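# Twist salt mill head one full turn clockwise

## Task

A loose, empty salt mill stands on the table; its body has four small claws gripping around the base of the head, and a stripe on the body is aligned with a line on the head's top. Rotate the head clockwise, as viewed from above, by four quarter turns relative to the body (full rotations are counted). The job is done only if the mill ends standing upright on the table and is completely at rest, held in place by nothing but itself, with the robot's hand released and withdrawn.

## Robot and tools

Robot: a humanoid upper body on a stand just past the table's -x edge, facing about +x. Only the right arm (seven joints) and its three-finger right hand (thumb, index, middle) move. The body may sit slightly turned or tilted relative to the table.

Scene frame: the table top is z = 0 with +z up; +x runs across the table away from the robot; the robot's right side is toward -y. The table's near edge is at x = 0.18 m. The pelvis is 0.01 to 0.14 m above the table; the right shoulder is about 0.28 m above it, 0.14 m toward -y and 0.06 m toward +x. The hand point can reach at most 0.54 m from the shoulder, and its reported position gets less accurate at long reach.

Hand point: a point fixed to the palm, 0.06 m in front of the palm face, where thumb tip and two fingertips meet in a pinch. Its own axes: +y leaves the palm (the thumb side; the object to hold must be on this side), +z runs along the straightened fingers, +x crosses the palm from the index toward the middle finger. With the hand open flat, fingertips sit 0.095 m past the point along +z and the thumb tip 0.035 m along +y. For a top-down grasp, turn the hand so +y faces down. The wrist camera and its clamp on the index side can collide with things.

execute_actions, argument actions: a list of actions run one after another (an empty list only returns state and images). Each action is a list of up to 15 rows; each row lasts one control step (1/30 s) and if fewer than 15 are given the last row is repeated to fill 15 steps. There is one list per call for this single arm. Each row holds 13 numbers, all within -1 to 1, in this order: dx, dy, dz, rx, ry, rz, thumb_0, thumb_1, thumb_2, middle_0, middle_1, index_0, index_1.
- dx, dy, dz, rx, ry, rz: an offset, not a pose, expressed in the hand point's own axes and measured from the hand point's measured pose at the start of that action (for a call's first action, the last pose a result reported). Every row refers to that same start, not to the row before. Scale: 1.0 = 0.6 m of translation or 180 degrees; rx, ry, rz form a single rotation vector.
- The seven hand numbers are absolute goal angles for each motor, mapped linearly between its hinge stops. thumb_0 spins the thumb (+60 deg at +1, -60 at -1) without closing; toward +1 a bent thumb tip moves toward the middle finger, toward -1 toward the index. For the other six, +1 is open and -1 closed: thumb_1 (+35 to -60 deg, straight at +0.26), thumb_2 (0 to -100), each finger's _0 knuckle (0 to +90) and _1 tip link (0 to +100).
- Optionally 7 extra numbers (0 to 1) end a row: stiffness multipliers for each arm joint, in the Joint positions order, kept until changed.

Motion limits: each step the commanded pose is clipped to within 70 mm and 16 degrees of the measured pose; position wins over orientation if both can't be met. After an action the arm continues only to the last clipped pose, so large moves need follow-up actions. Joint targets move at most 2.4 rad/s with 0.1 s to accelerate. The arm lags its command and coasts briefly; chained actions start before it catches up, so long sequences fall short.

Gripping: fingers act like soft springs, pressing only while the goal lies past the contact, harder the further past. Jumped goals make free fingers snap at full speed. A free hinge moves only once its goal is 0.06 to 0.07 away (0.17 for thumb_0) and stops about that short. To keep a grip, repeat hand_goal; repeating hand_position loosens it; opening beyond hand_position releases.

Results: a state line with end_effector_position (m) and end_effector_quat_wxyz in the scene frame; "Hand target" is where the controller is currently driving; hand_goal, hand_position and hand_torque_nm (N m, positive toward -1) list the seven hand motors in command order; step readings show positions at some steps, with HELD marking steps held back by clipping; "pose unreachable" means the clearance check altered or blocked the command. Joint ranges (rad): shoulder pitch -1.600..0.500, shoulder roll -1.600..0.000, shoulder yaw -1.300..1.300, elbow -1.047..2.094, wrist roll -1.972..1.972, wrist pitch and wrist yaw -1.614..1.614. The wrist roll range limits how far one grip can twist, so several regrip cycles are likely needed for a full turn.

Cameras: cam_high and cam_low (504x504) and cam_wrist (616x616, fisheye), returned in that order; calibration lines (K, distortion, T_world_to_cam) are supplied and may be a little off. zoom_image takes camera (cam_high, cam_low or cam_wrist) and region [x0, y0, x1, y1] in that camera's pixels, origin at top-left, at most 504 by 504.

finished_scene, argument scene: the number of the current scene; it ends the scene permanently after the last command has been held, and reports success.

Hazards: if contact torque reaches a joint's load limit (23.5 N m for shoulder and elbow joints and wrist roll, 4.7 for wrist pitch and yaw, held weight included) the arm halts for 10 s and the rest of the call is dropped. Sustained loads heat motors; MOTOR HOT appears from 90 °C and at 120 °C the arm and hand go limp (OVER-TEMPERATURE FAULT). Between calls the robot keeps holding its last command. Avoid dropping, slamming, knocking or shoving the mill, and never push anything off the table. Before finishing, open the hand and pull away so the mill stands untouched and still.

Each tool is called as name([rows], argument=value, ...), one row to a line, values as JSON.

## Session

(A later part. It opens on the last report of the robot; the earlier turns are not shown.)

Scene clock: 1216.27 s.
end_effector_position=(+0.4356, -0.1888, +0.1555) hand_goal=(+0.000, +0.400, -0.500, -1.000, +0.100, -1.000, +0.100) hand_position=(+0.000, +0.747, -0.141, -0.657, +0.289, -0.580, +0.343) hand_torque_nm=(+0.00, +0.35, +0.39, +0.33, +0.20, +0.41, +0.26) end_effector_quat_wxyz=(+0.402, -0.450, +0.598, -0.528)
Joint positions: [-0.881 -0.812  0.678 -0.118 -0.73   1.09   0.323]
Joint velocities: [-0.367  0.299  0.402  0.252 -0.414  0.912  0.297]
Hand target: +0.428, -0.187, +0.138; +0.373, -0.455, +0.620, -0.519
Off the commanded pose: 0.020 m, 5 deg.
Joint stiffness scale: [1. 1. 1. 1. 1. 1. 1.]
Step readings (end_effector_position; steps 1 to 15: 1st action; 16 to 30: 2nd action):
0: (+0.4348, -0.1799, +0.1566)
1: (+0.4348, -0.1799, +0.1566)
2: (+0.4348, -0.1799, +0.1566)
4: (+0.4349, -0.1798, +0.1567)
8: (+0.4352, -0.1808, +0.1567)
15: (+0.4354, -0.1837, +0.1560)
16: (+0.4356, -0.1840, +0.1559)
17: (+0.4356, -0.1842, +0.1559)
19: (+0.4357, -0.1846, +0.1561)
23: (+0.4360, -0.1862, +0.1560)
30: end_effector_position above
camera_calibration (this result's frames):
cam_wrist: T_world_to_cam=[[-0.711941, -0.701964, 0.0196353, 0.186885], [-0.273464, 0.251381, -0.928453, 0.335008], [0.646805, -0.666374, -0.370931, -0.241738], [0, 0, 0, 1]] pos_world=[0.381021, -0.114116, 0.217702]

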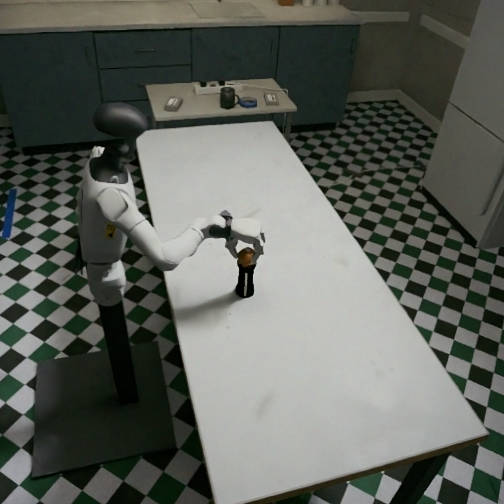

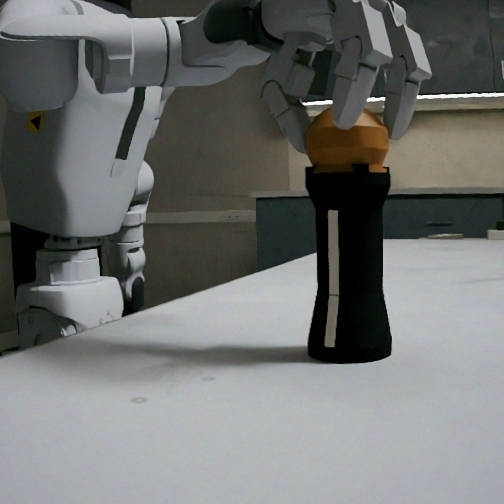

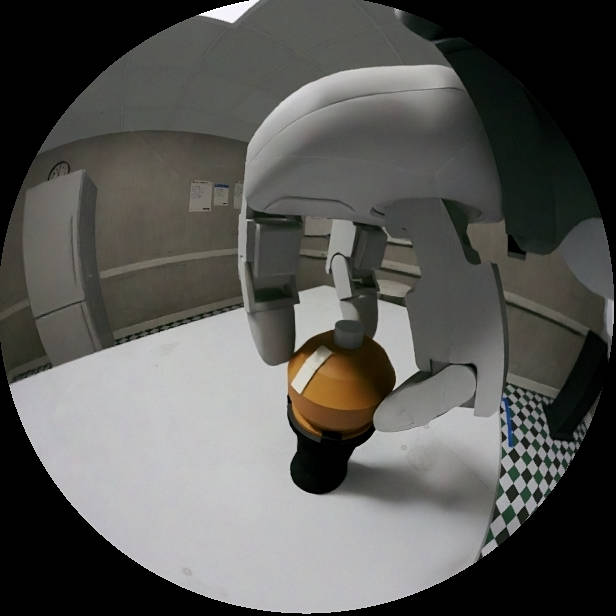

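execute_actions([
  [[0.002,0.033,-0.009,-0.02,0,0.012,0,0.4,-0.5,-1,0.1,-1,0.1],[0.002,0.033,-0.009,-0.02,0.007,0.012,0,0.4,-0.5,-1,0.1,-1,0.1],[0.003,0.033,-0.009,-0.02,0.014,0.012,0,0.4,-0.5,-1,0.1,-1,0.1],[0.003,0.033,-0.009,-0.02,0.021,0.012,0,0.4,-0.5,-1,0.1,-1,0.1],[0.004,0.033,-0.009,-0.02,0.028,0.012,0,0.4,-0.5,-1,0.1,-1,0.1],[0.004,0.033,-0.009,-0.02,0.035,0.012,0,0.4,-0.5,-1,0.1,-1,0.1],[0.005,0.033,-0.009,-0.02,0.042,0.012,0,0.4,-0.5,-1,0.1,-1,0.1],[0.006,0.033,-0.009,-0.02,0.049,0.012,0,0.4,-0.5,-1,0.1,-1,0.1],[0.006,0.033,-0.01,-0.02,0.056,0.012,0,0.4,-0.5,-1,0.1,-1,0.1],[0.007,0.033,-0.01,-0.02,0.063,0.012,0,0.4,-0.5,-1,0.1,-1,0.1],[0.007,0.033,-0.01,-0.02,0.07,0.012,0,0.4,-0.5,-1,0.1,-1,0.1],[0.008,0.033,-0.01,-0.02,0.077,0.012,0,0.4,-0.5,-1,0.1,-1,0.1]],
])

execute_actions(actions=[])

zoom_image(camera="cam_low", region=[230, 60, 410, 370])

Scene clock: 1231.40 s.
end_effector_position=(+0.4354, -0.1936, +0.1554) hand_goal=(+0.000, +0.400, -0.500, -1.000, +0.100, -1.000, +0.100) hand_position=(+0.000, +0.750, -0.141, -0.657, +0.284, -0.580, +0.341) hand_torque_nm=(+0.00, +0.36, +0.39, +0.33, +0.20, +0.41, +0.25) end_effector_quat_wxyz=(+0.347, -0.370, +0.650, -0.566)
Joint positions: [-0.987 -0.7    0.762 -0.002 -0.824  1.366  0.381]
Joint velocities: [-0.227  0.147  0.201  0.272 -0.081  0.292  0.118]
Hand target: +0.427, -0.191, +0.137; +0.323, -0.384, +0.667, -0.550
Off the commanded pose: 0.021 m, 4 deg.
Joint stiffness scale: [1. 1. 1. 1. 1. 1. 1.]
Step readings (end_effector_position):
0: (+0.4356, -0.1895, +0.1553)
1: (+0.4356, -0.1895, +0.1553)
2: (+0.4356, -0.1895, +0.1554)
4: (+0.4360, -0.1899, +0.1557)
8: (+0.4361, -0.1914, +0.1558)
15: end_effector_position above
camera_calibration (this result's frames):
cam_wrist: T_world_to_cam=[[-0.853965, -0.520313, -0.00429097, 0.284089], [-0.195541, 0.328552, -0.924022, 0.316388], [0.48219, -0.788244, -0.382315, -0.194912], [0, 0, 0, 1]] pos_world=[0.398454, -0.109774, 0.219051]

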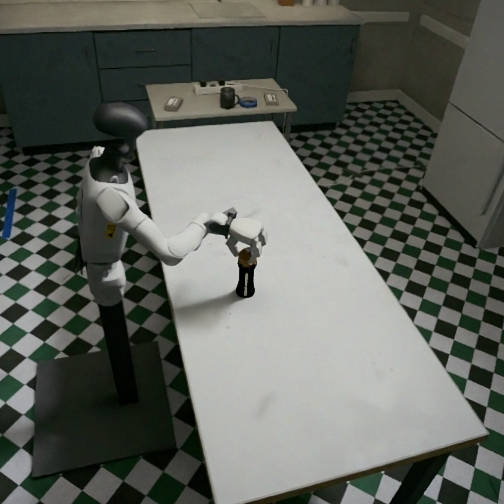

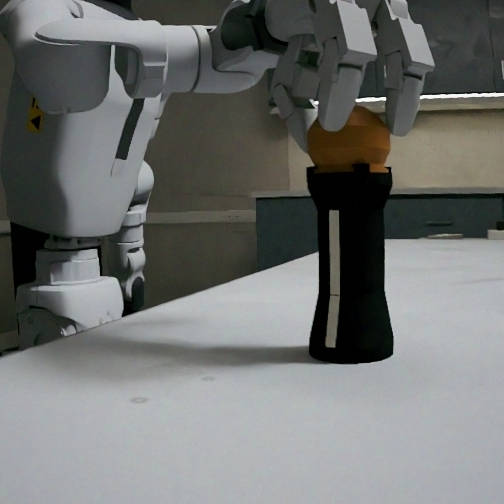

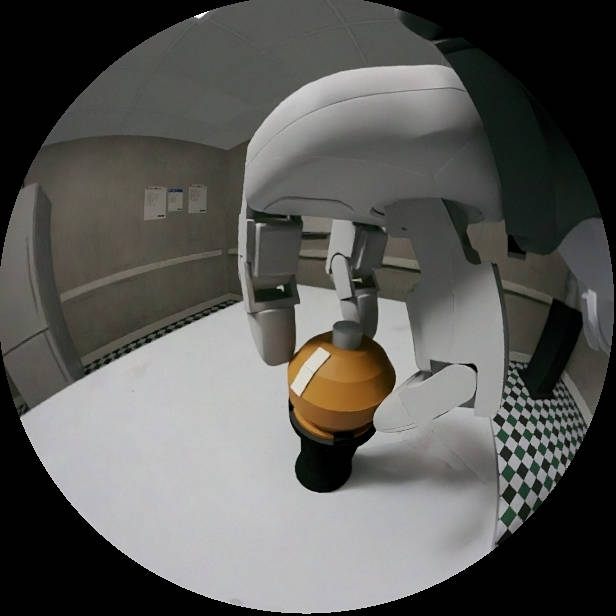

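Scene clock: 1231.40 s.
end_effector_position=(+0.4354, -0.1936, +0.1554) hand_goal=(+0.000, +0.400, -0.500, -1.000, +0.100, -1.000, +0.100) hand_position=(+0.000, +0.750, -0.141, -0.657, +0.284, -0.580, +0.341) hand_torque_nm=(+0.00, +0.36, +0.39, +0.33, +0.20, +0.41, +0.25) end_effector_quat_wxyz=(+0.347, -0.370, +0.650, -0.566)
Joint positions: [-0.987 -0.7    0.762 -0.002 -0.824  1.366  0.381]
Joint velocities: [-0.227  0.147  0.201  0.272 -0.081  0.292  0.118]
Hand target: +0.427, -0.191, +0.137; +0.323, -0.384, +0.667, -0.550
Off the commanded pose: 0.021 m, 4 deg.
Joint stiffness scale: [1. 1. 1. 1. 1. 1. 1.]
camera_calibration (this result's frames):
cam_wrist: T_world_to_cam=[[-0.853965, -0.520313, -0.00429097, 0.284089], [-0.195541, 0.328552, -0.924022, 0.316388], [0.48219, -0.788244, -0.382315, -0.194912], [0, 0, 0, 1]] pos_world=[0.398454, -0.109774, 0.219051]

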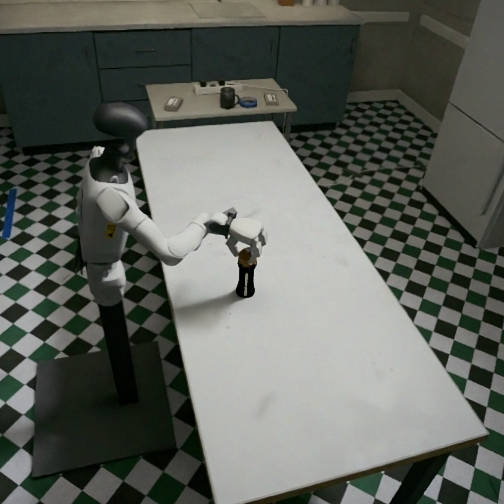

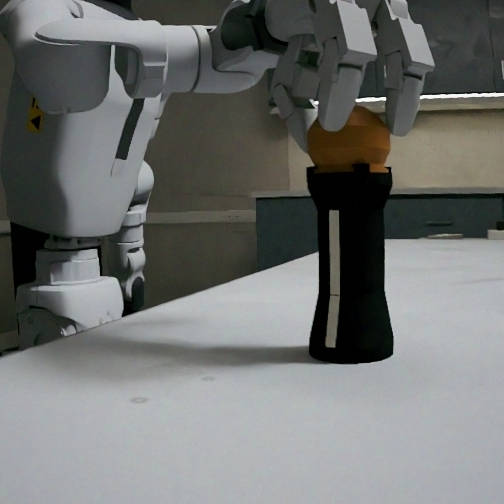

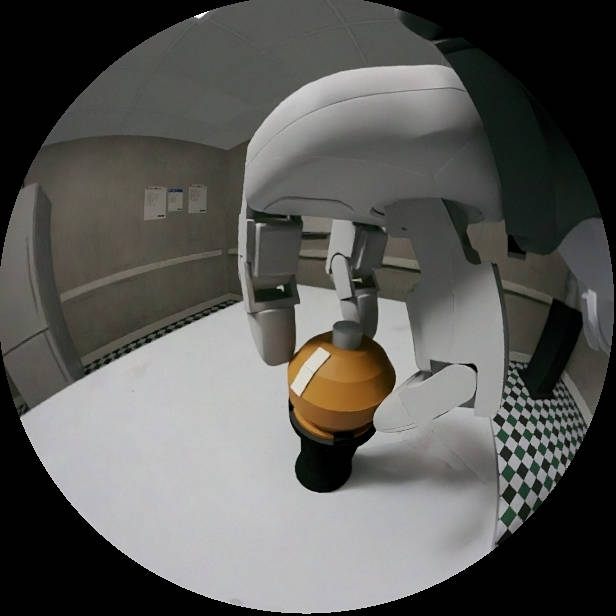

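Region (230, 60, 410, 370) of cam_low's 504x504 image, scaled by 1.626, with more detail than that image has; it fills the left 293 columns of this view, and the rest is white.

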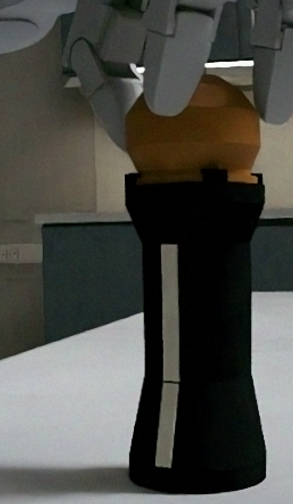

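execute_actions([
  [[0,0,0,0,0,0,0,0.6,-0.3,-0.8,0.3,-0.8,0.3],[0,0,0,0,0,0,0,0.7,-0.15,-0.6,0.4,-0.6,0.4],[0,-0.004,0,0,0,0,0,0.82,0.07,-0.35,0.5,-0.35,0.5],[0,-0.008,0,0,0,0,0,0.82,0.07,-0.35,0.5,-0.35,0.5],[0,-0.008,0,0,0,0,0,0.82,0.07,-0.35,0.5,-0.35,0.5],[0,-0.008,0,0,-0.02,-0.003,0,0.82,0.07,-0.35,0.5,-0.35,0.5],[-0.003,-0.008,0,0,-0.04,-0.005,0,0.82,0.07,-0.35,0.5,-0.35,0.5],[-0.005,-0.008,0,0,-0.07,-0.009,0,0.82,0.07,-0.35,0.5,-0.35,0.5]],
  [[-0.008,0,-0.001,0,-0.095,-0.012,0,0.82,0.07,-0.35,0.5,-0.35,0.5]],
  [[-0.008,0.002,-0.001,0,-0.095,-0.012,0,0.82,0.07,-0.35,0.5,-0.35,0.5]],
  [[-0.008,0.002,-0.001,0,-0.095,-0.012,0,0.82,0.07,-0.35,0.5,-0.35,0.5]],
  [[-0.008,0.002,-0.001,0,-0.095,-0.012,0,0.82,0.07,-0.35,0.5,-0.35,0.5]],
  [[-0.007,0.002,-0.001,0,-0.08,-0.01,0,0.82,0.07,-0.35,0.5,-0.35,0.5]],
])

execute_actions(actions=[])

Scene clock: 1256.63 s.
end_effector_position=(+0.4219, -0.1765, +0.1630) hand_goal=(+0.000, +0.820, +0.070, -0.350, +0.500, -0.350, +0.500) hand_position=(+0.000, +0.775, -0.004, -0.444, +0.425, -0.408, +0.439) hand_torque_nm=(+0.00, -0.05, -0.08, -0.09, -0.08, -0.06, -0.07) end_effector_quat_wxyz=(-0.628, +0.733, -0.174, +0.196)
Joint positions: [-1.287 -0.983  0.733  1.157 -0.961 -1.324 -0.509]
Joint velocities: [-0.371  0.161  0.324  0.531 -0.781 -0.244 -0.926]
Hand target: +0.422, -0.176, +0.162; -0.629, +0.734, -0.171, +0.192
Off the commanded pose: 0.001 m, 4 deg.
Joint stiffness scale: [1. 1. 1. 1. 1. 1. 1.]
Step readings (end_effector_position; steps 1 to 15: 1st action; 16 to 30: 2nd action; 31 to 45: 3rd action; 46 to 60: 4th action; 61 to 75: 5th action; 76 to 90: 6th action):
0: (+0.4356, -0.1937, +0.1554)
1: (+0.4356, -0.1938, +0.1554)
2: (+0.4356, -0.1938, +0.1554)
4: (+0.4354, -0.1935, +0.1557)
8: (+0.4357, -0.1936, +0.1599)
15: (+0.4357, -0.1922, +0.1610)
16: (+0.4356, -0.1929, +0.1604)
17: (+0.4357, -0.1928, +0.1602)
19: (+0.4360, -0.1897, +0.1607)
23: (+0.4340, -0.1847, +0.1628)
30: (+0.4354, -0.1878, +0.1629)
31: (+0.4353, -0.1875, +0.1628)
32: (+0.4353, -0.1871, +0.1627)
34: (+0.4351, -0.1846, +0.1627)
38: (+0.4315, -0.1808, +0.1635)
45: (+0.4327, -0.1845, +0.1616)
46: (+0.4326, -0.1843, +0.1615)
47: (+0.4327, -0.1840, +0.1615)
49: (+0.4322, -0.1819, +0.1615)
53: (+0.4275, -0.1810, +0.1608)
60: (+0.4300, -0.1823, +0.1625)
61: (+0.4300, -0.1821, +0.1623)
62: (+0.4299, -0.1818, +0.1620)
64: (+0.4288, -0.1805, +0.1614)
68: (+0.4236, -0.1787, +0.1612)
75: (+0.4260, -0.1787, +0.1632)
76: (+0.4261, -0.1787, +0.1629)
77: (+0.4262, -0.1787, +0.1628)
79: (+0.4246, -0.1782, +0.1625)
83: (+0.4204, -0.1765, +0.1630)
90: end_effector_position above
camera_calibration (this result's frames):
cam_wrist: T_world_to_cam=[[0.499466, -0.86143, 0.0920444, -0.365425], [-0.257876, -0.249262, -0.933471, 0.241007], [0.827063, 0.442502, -0.34664, -0.106179], [0, 0, 0, 1]] pos_world=[0.332484, -0.20773, 0.221803]

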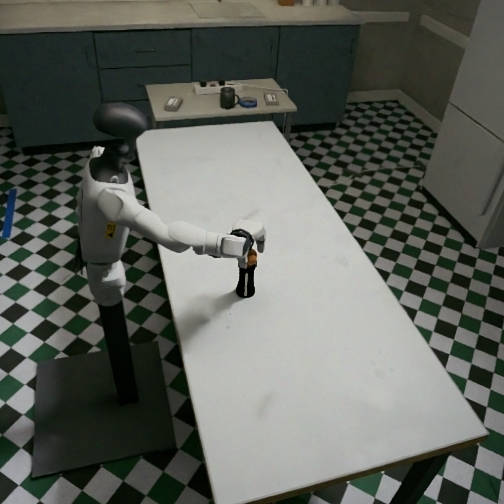

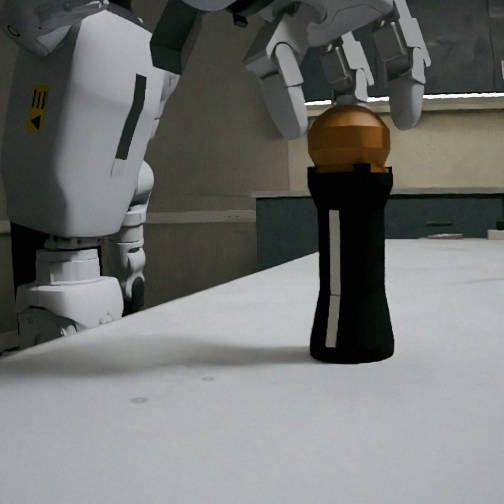

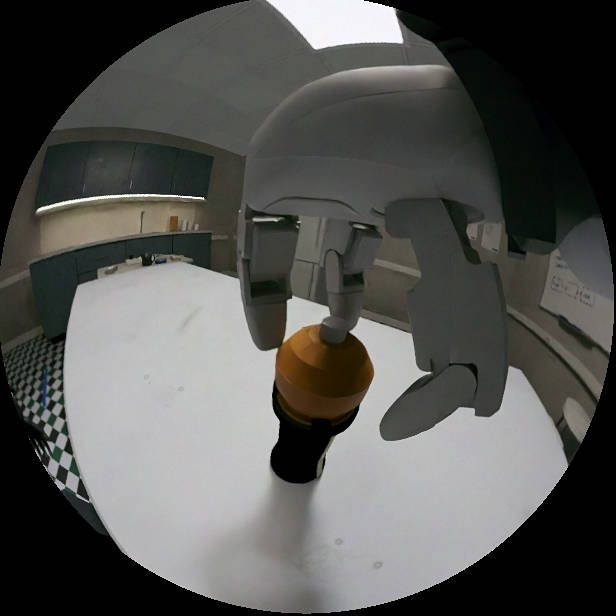

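Scene clock: 1256.63 s.
end_effector_position=(+0.4219, -0.1765, +0.1630) hand_goal=(+0.000, +0.820, +0.070, -0.350, +0.500, -0.350, +0.500) hand_position=(+0.000, +0.775, -0.004, -0.444, +0.425, -0.408, +0.439) hand_torque_nm=(+0.00, -0.05, -0.08, -0.09, -0.08, -0.06, -0.07) end_effector_quat_wxyz=(-0.628, +0.733, -0.174, +0.196)
Joint positions: [-1.287 -0.983  0.733  1.157 -0.961 -1.324 -0.509]
Joint velocities: [-0.371  0.161  0.324  0.531 -0.781 -0.244 -0.926]
Hand target: +0.422, -0.176, +0.162; -0.629, +0.734, -0.171, +0.192
Off the commanded pose: 0.001 m, 4 deg.
Joint stiffness scale: [1. 1. 1. 1. 1. 1. 1.]
camera_calibration (this result's frames):
cam_wrist: T_world_to_cam=[[0.499466, -0.86143, 0.0920444, -0.365425], [-0.257876, -0.249262, -0.933471, 0.241007], [0.827063, 0.442502, -0.34664, -0.106179], [0, 0, 0, 1]] pos_world=[0.332484, -0.20773, 0.221803]

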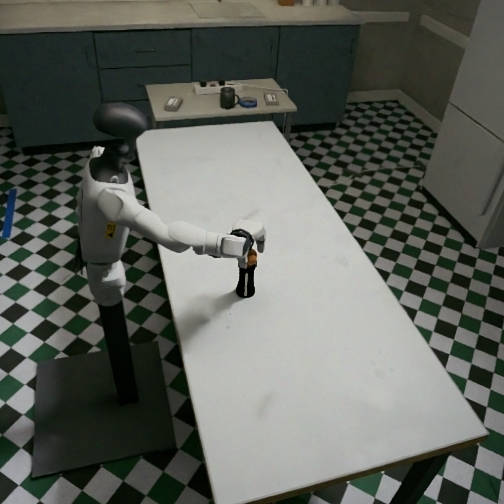

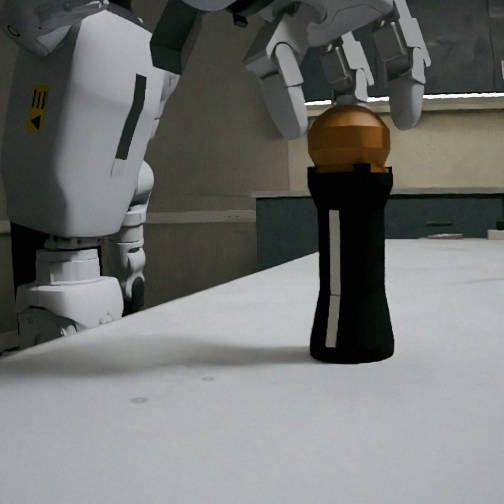

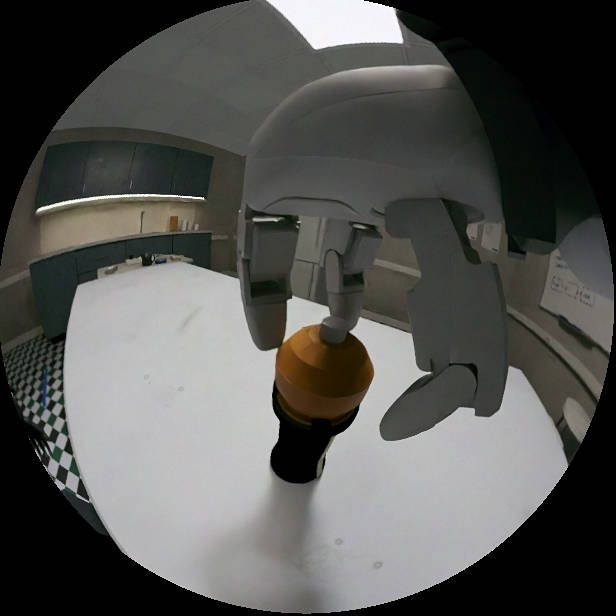

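execute_actions(actions=[])

Scene clock: 1261.50 s.
end_effector_position=(+0.4223, -0.1764, +0.1631) hand_goal=(+0.000, +0.820, +0.070, -0.350, +0.500, -0.350, +0.500) hand_position=(+0.000, +0.775, -0.004, -0.444, +0.425, -0.408, +0.439) hand_torque_nm=(+0.00, -0.05, -0.08, -0.09, -0.08, -0.06, -0.07) end_effector_quat_wxyz=(-0.630, +0.732, -0.171, +0.194)
Joint positions: [-1.318 -0.97   0.76   1.199 -1.023 -1.342 -0.585]
Joint velocities: [-0.006 -0.011 -0.002 -0.006 -0.002  0.     0.   ]
Hand target: +0.422, -0.176, +0.162; -0.629, +0.734, -0.171, +0.192
Off the commanded pose: 0.001 m, 4 deg.
Joint stiffness scale: [1. 1. 1. 1. 1. 1. 1.]
camera_calibration (this result's frames):
cam_wrist: T_world_to_cam=[[0.506196, -0.857653, 0.0905401, -0.367508], [-0.254423, -0.248819, -0.934536, 0.240019], [0.824036, 0.450023, -0.344158, -0.104274], [0, 0, 0, 1]] pos_world=[0.333023, -0.208547, 0.221694]

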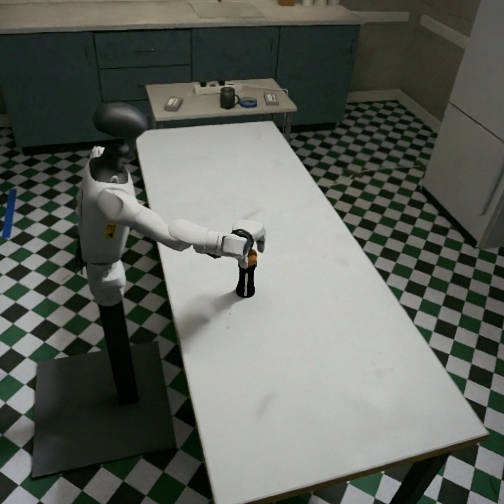

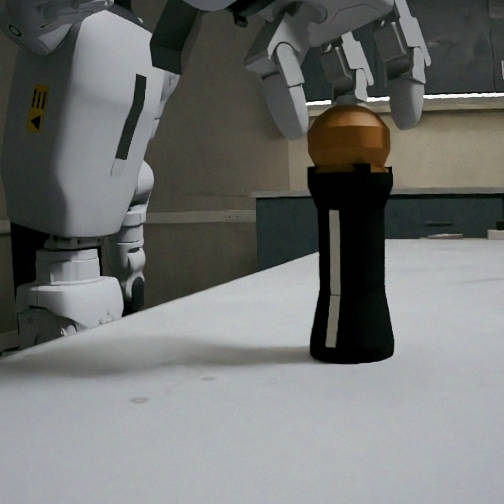

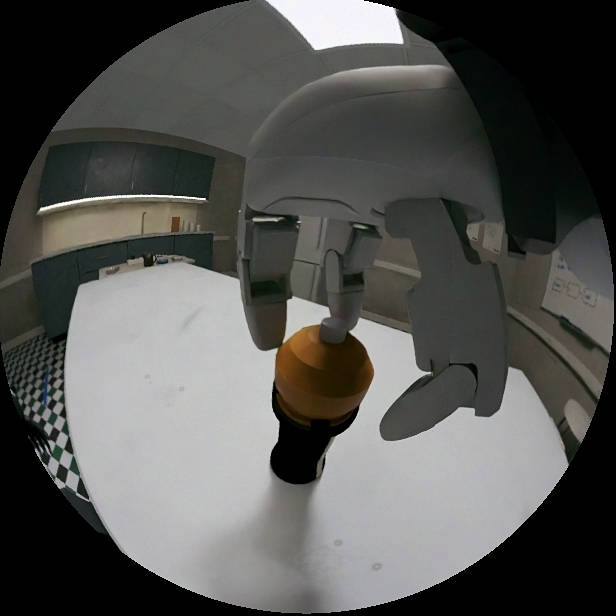

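execute_actions([
  [[0,0,0.004,0,0,0.008,0,0.82,0.07,-0.35,0.5,-0.35,0.5],[0,0.002,0.008,0,0,0.016,0,0.82,0.07,-0.35,0.5,-0.35,0.5],[0.002,0.004,0.012,0,0,0.022,0,0.82,0.07,-0.35,0.5,-0.35,0.5]],
])

execute_actions(actions=[])

Scene clock: 1273.63 s.
end_effector_position=(+0.4276, -0.1724, +0.1609) hand_goal=(+0.000, +0.820, +0.070, -0.350, +0.500, -0.350, +0.500) hand_position=(+0.000, +0.775, -0.004, -0.443, +0.425, -0.408, +0.439) hand_torque_nm=(+0.00, -0.05, -0.08, -0.09, -0.08, -0.06, -0.07) end_effector_quat_wxyz=(-0.631, +0.725, -0.200, +0.190)
Joint positions: [-1.409 -0.889  0.82   1.393 -1.091 -1.38  -0.668]
Joint velocities: [-0.081  0.028  0.106  0.132 -0.16  -0.029 -0.225]
Hand target: +0.427, -0.171, +0.160; -0.631, +0.726, -0.199, +0.187
Off the commanded pose: 0.002 m, 2 deg.
Joint stiffness scale: [1. 1. 1. 1. 1. 1. 1.]
Step readings (end_effector_position):
0: (+0.4223, -0.1764, +0.1631)
1: (+0.4223, -0.1764, +0.1631)
2: (+0.4223, -0.1765, +0.1631)
4: (+0.4236, -0.1763, +0.1628)
8: (+0.4272, -0.1702, +0.1609)
15: end_effector_position above
camera_calibration (this result's frames):
cam_wrist: T_world_to_cam=[[0.473953, -0.879072, 0.0510049, -0.350038], [-0.300161, -0.215744, -0.929171, 0.264652], [0.827811, 0.425074, -0.366116, -0.113669], [0, 0, 0, 1]] pos_world=[0.339436, -0.202294, 0.222145]

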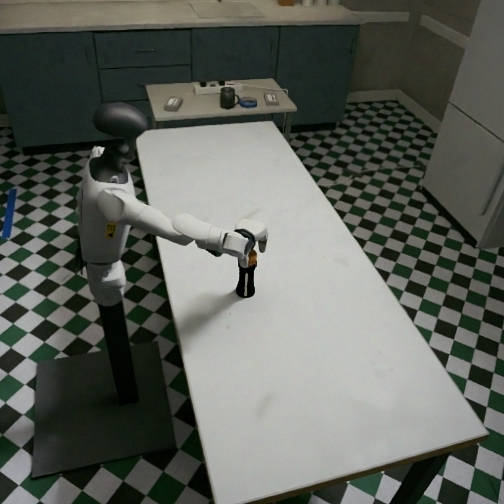

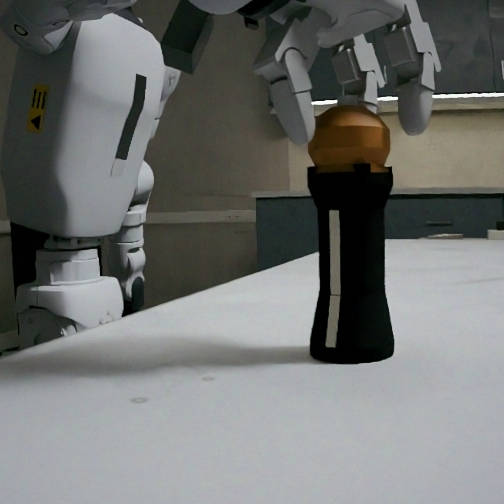

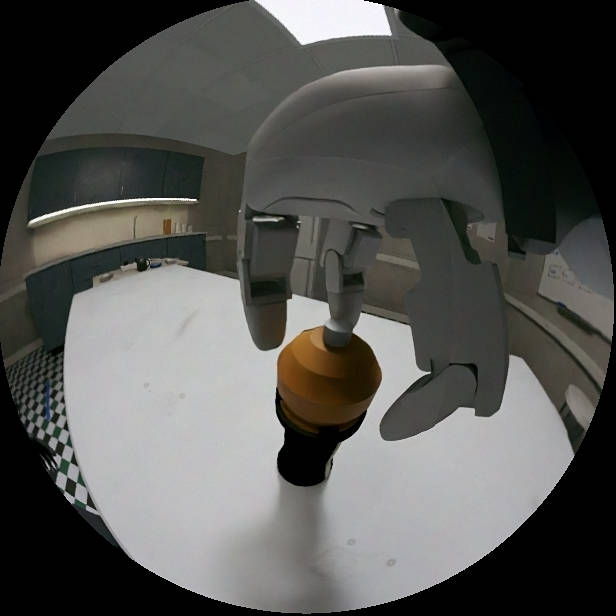

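Scene clock: 1273.63 s.
end_effector_position=(+0.4276, -0.1724, +0.1609) hand_goal=(+0.000, +0.820, +0.070, -0.350, +0.500, -0.350, +0.500) hand_position=(+0.000, +0.775, -0.004, -0.443, +0.425, -0.408, +0.439) hand_torque_nm=(+0.00, -0.05, -0.08, -0.09, -0.08, -0.06, -0.07) end_effector_quat_wxyz=(-0.631, +0.725, -0.200, +0.190)
Joint positions: [-1.409 -0.889  0.82   1.393 -1.091 -1.38  -0.668]
Joint velocities: [-0.081  0.028  0.106  0.132 -0.16  -0.029 -0.225]
Hand target: +0.427, -0.171, +0.160; -0.631, +0.726, -0.199, +0.187
Off the commanded pose: 0.002 m, 2 deg.
Joint stiffness scale: [1. 1. 1. 1. 1. 1. 1.]
camera_calibration (this result's frames):
cam_wrist: T_world_to_cam=[[0.473953, -0.879072, 0.0510049, -0.350038], [-0.300161, -0.215744, -0.929171, 0.264652], [0.827811, 0.425074, -0.366116, -0.113669], [0, 0, 0, 1]] pos_world=[0.339436, -0.202294, 0.222145]

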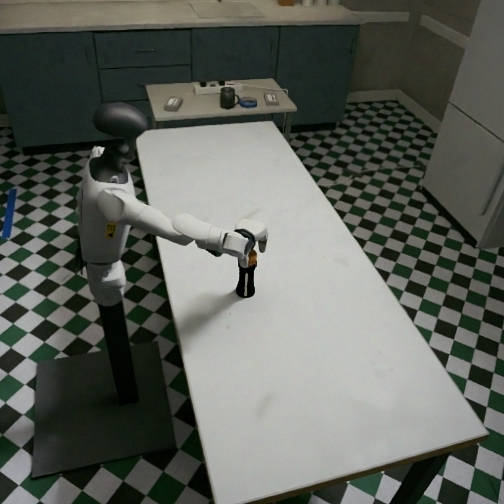

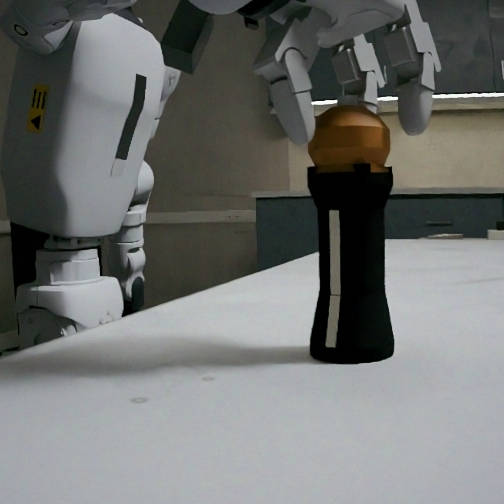

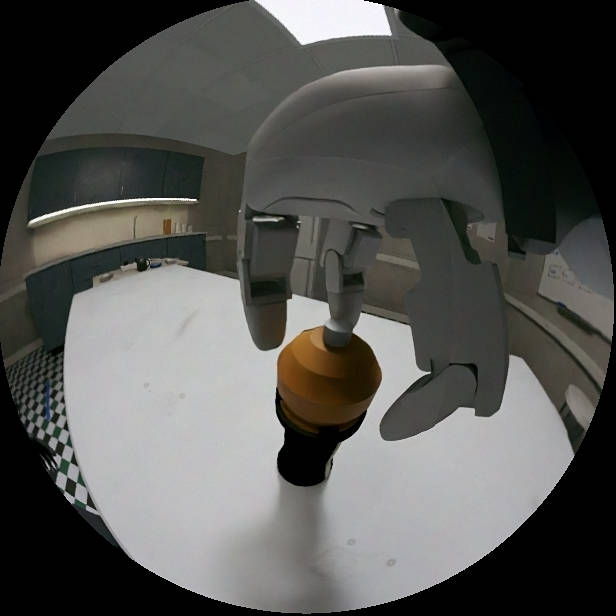

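execute_actions([
  [[-0.003,0,0.002,0,0.015,0.004,0,0.82,0.07,-0.35,0.5,-0.35,0.5],[-0.005,0,0.004,0,0.03,0.008,0,0.82,0.07,-0.35,0.5,-0.35,0.5],[-0.005,0.002,0.005,0,0.045,0.012,0,0.82,0.07,-0.35,0.5,-0.35,0.5],[-0.005,0.002,0.005,0,0.06,0.015,0,0.82,0.07,-0.35,0.5,-0.35,0.5]],
])

execute_actions(actions=[])

Scene clock: 1286.73 s.
end_effector_position=(+0.4287, -0.1687, +0.1615) hand_goal=(+0.000, +0.820, +0.070, -0.350, +0.500, -0.350, +0.500) hand_position=(+0.000, +0.775, -0.004, -0.443, +0.425, -0.408, +0.439) hand_torque_nm=(+0.00, -0.05, -0.08, -0.09, -0.08, -0.06, -0.07) end_effector_quat_wxyz=(-0.635, +0.699, -0.272, +0.186)
Joint positions: [-1.504 -0.787  0.84   1.686 -1.082 -1.451 -0.661]
Joint velocities: [-0.258  0.201  0.428  0.517 -0.328 -0.08  -0.566]
Hand target: +0.428, -0.168, +0.160; -0.631, +0.701, -0.275, +0.186
Off the commanded pose: 0.003 m, 7 deg.
Joint stiffness scale: [1. 1. 1. 1. 1. 1. 1.]
Step readings (end_effector_position):
0: (+0.4276, -0.1713, +0.1607)
1: (+0.4276, -0.1713, +0.1607)
2: (+0.4275, -0.1714, +0.1606)
4: (+0.4269, -0.1713, +0.1604)
8: (+0.4260, -0.1702, +0.1573)
15: end_effector_position above
camera_calibration (this result's frames):
cam_wrist: T_world_to_cam=[[0.377216, -0.924957, -0.0465033, -0.297899], [-0.396643, -0.115977, -0.910617, 0.321581], [0.836888, 0.361944, -0.410626, -0.123235], [0, 0, 0, 1]] pos_world=[0.343059, -0.193643, 0.22838]

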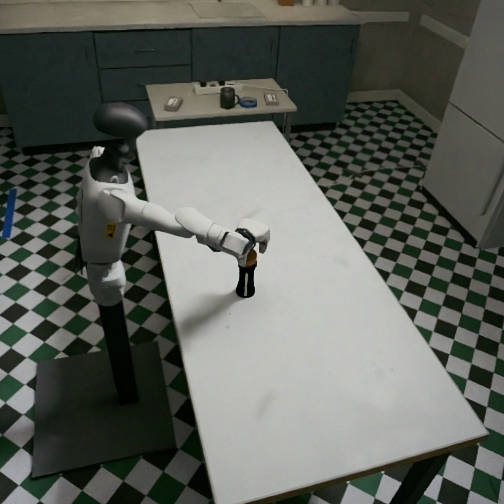

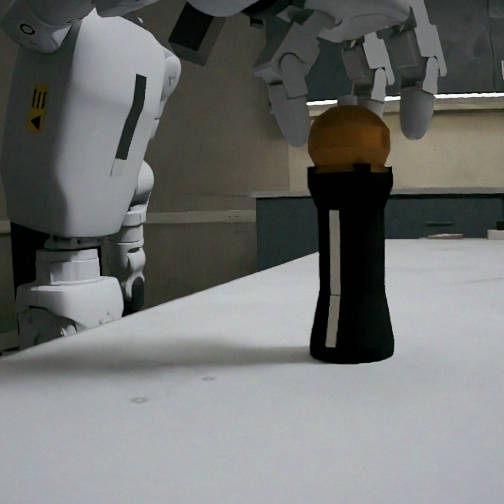

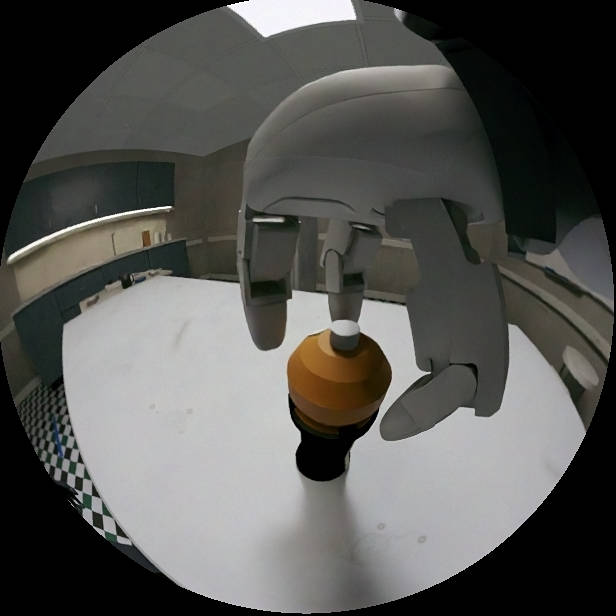

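Scene clock: 1286.73 s.
end_effector_position=(+0.4287, -0.1687, +0.1615) hand_goal=(+0.000, +0.820, +0.070, -0.350, +0.500, -0.350, +0.500) hand_position=(+0.000, +0.775, -0.004, -0.443, +0.425, -0.408, +0.439) hand_torque_nm=(+0.00, -0.05, -0.08, -0.09, -0.08, -0.06, -0.07) end_effector_quat_wxyz=(-0.635, +0.699, -0.272, +0.186)
Joint positions: [-1.504 -0.787  0.84   1.686 -1.082 -1.451 -0.661]
Joint velocities: [-0.258  0.201  0.428  0.517 -0.328 -0.08  -0.566]
Hand target: +0.428, -0.168, +0.160; -0.631, +0.701, -0.275, +0.186
Off the commanded pose: 0.003 m, 7 deg.
Joint stiffness scale: [1. 1. 1. 1. 1. 1. 1.]
camera_calibration (this result's frames):
cam_wrist: T_world_to_cam=[[0.377216, -0.924957, -0.0465033, -0.297899], [-0.396643, -0.115977, -0.910617, 0.321581], [0.836888, 0.361944, -0.410626, -0.123235], [0, 0, 0, 1]] pos_world=[0.343059, -0.193643, 0.22838]

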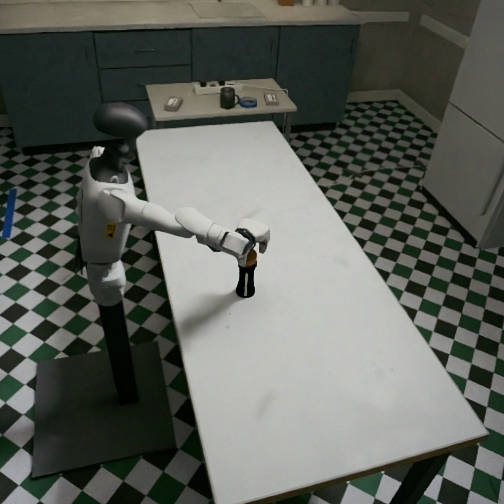

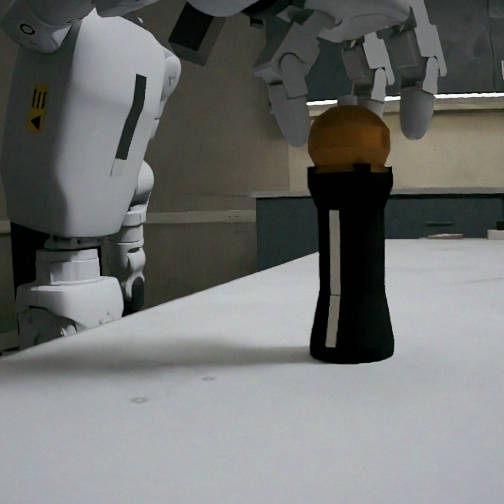

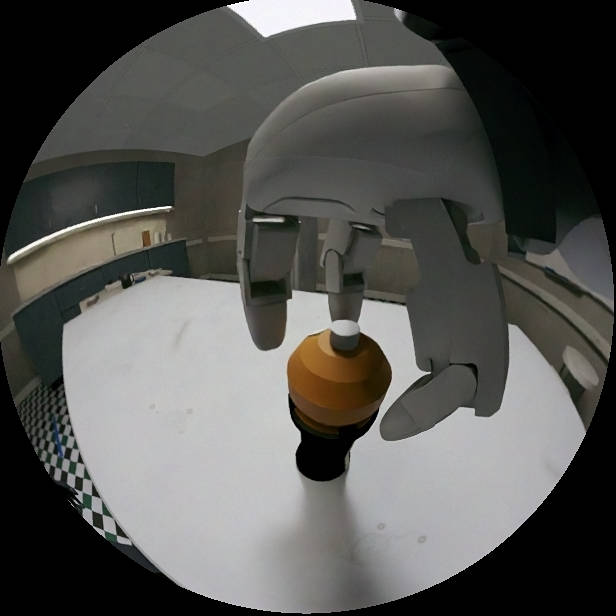

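execute_actions(actions=[])

Scene clock: 1301.03 s.
end_effector_position=(+0.4283, -0.1687, +0.1606) hand_goal=(+0.000, +0.820, +0.070, -0.350, +0.500, -0.350, +0.500) hand_position=(+0.000, +0.775, -0.004, -0.443, +0.425, -0.408, +0.439) hand_torque_nm=(+0.00, -0.05, -0.08, -0.09, -0.08, -0.06, -0.07) end_effector_quat_wxyz=(-0.632, +0.700, -0.275, +0.187)
Joint positions: [-1.525 -0.767  0.877  1.729 -1.111 -1.458 -0.712]
Joint velocities: [ 0.    -0.014 -0.003  0.    -0.005  0.     0.   ]
Hand target: +0.428, -0.168, +0.160; -0.631, +0.701, -0.275, +0.186
Off the commanded pose: 0.002 m, 7 deg.
Joint stiffness scale: [1. 1. 1. 1. 1. 1. 1.]
camera_calibration (this result's frames):
cam_wrist: T_world_to_cam=[[0.370559, -0.927778, -0.0437522, -0.29582], [-0.402047, -0.117759, -0.908015, 0.322211], [0.837284, 0.354064, -0.416647, -0.123825], [0, 0, 0, 1]] pos_world=[0.342839, -0.19267, 0.228038]

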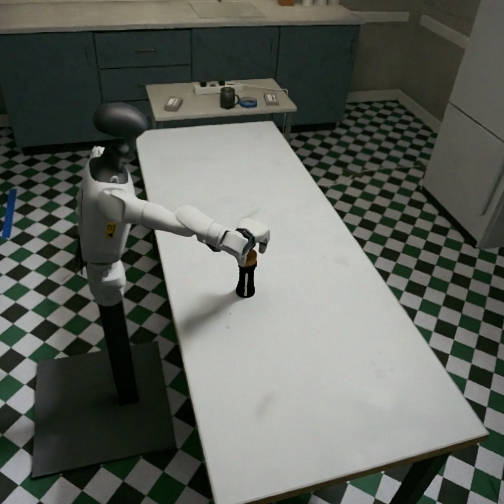

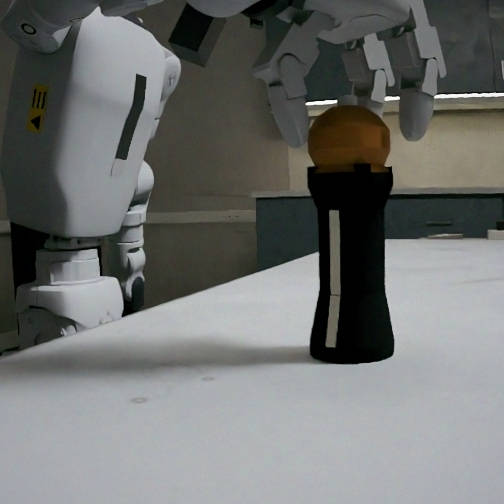

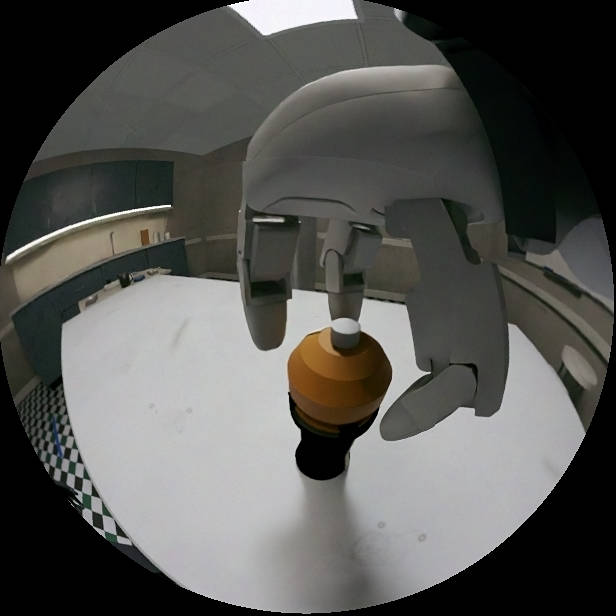

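execute_actions([
  [[-0.009,-0.107,-0.014,0,0,0,0,0.82,0.07,-0.35,0.5,-0.35,0.5]],
  [[0.088,-0.007,-0.005,0,0.085,-0.02,0,0.82,0.07,-0.35,0.5,-0.35,0.5]],
  [[0.088,0,0.017,0,0.088,0,0,0.82,0.07,-0.35,0.5,-0.35,0.5]],
])

Scene clock: 1319.97 s.
end_effector_position=(+0.5085, -0.2300, +0.2233) hand_goal=(+0.000, +0.820, +0.070, -0.350, +0.500, -0.350, +0.500) hand_position=(+0.000, +0.775, -0.004, -0.436, +0.426, -0.408, +0.439) hand_torque_nm=(+0.00, -0.05, -0.08, -0.08, -0.08, -0.06, -0.07) end_effector_quat_wxyz=(-0.546, +0.624, -0.386, +0.403)
Joint positions: [-1.536 -0.855  0.566  1.478 -0.764 -0.826 -0.054]
Joint velocities: [ 0.161  0.034 -0.087 -0.321  0.046  0.203  0.091]
Hand target: +0.509, -0.233, +0.224; -0.545, +0.620, -0.390, +0.407
Off the commanded pose: 0.003 m, 3 deg.
Joint stiffness scale: [1. 1. 1. 1. 1. 1. 1.]
Step readings (end_effector_position; steps 1 to 15: 1st action; 16 to 30: 2nd action; 31 to 45: 3rd action):
0: (+0.4283, -0.1687, +0.1606)
1: (+0.4283, -0.1687, +0.1606)
2: (+0.4281, -0.1686, +0.1607)
4: (+0.4244, -0.1675, +0.1665)
8: (+0.4297, -0.1698, +0.2246)
15: (+0.4263, -0.1687, +0.2255)
16: (+0.4264, -0.1682, +0.2255)
17: (+0.4268, -0.1686, +0.2253)
19: (+0.4339, -0.1749, +0.2243)
23: (+0.4601, -0.2028, +0.2306)
30: (+0.4673, -0.1994, +0.2245)
31: (+0.4674, -0.1992, +0.2244)
32: (+0.4678, -0.1994, +0.2245)
34: (+0.4729, -0.2050, +0.2249)
38: (+0.4944, -0.2340, +0.2283)
45: end_effector_position above
camera_calibration (this result's frames):
cam_wrist: T_world_to_cam=[[-0.13122, -0.988557, 0.0744084, -0.164906], [-0.302008, -0.0316272, -0.95278, 0.383077], [0.944231, -0.147496, -0.294402, -0.340166], [0, 0, 0, 1]] pos_world=[0.415249, -0.201076, 0.277113]

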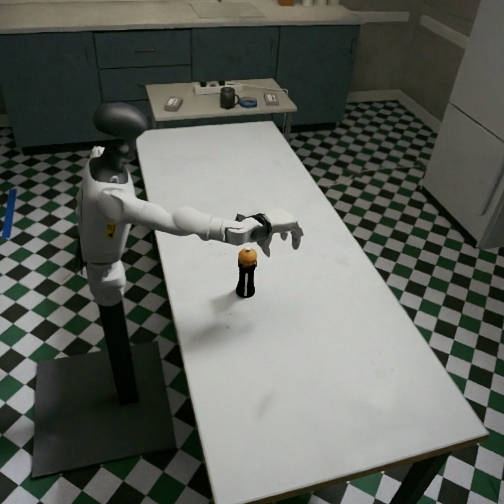

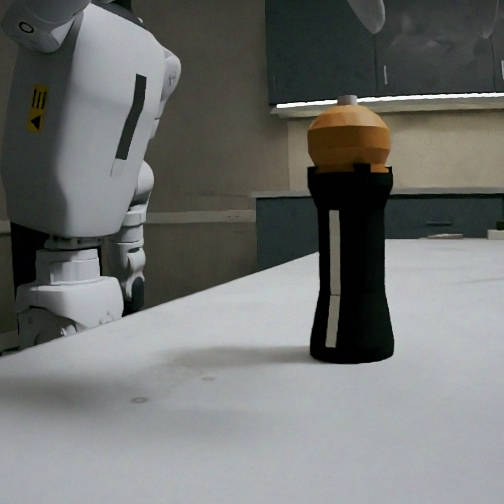

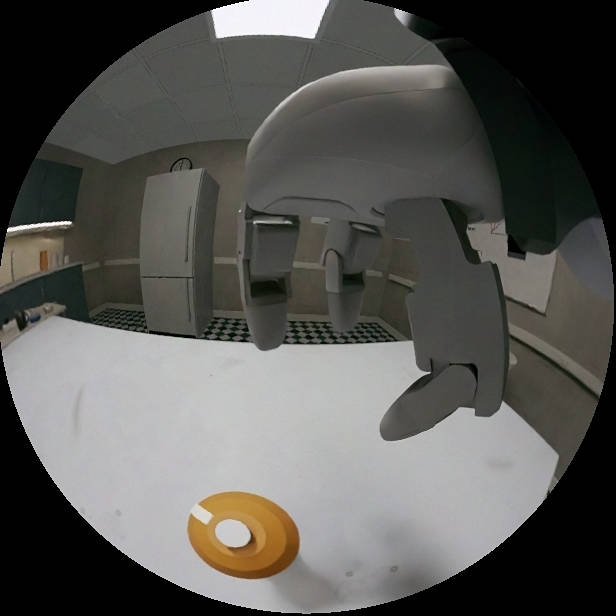

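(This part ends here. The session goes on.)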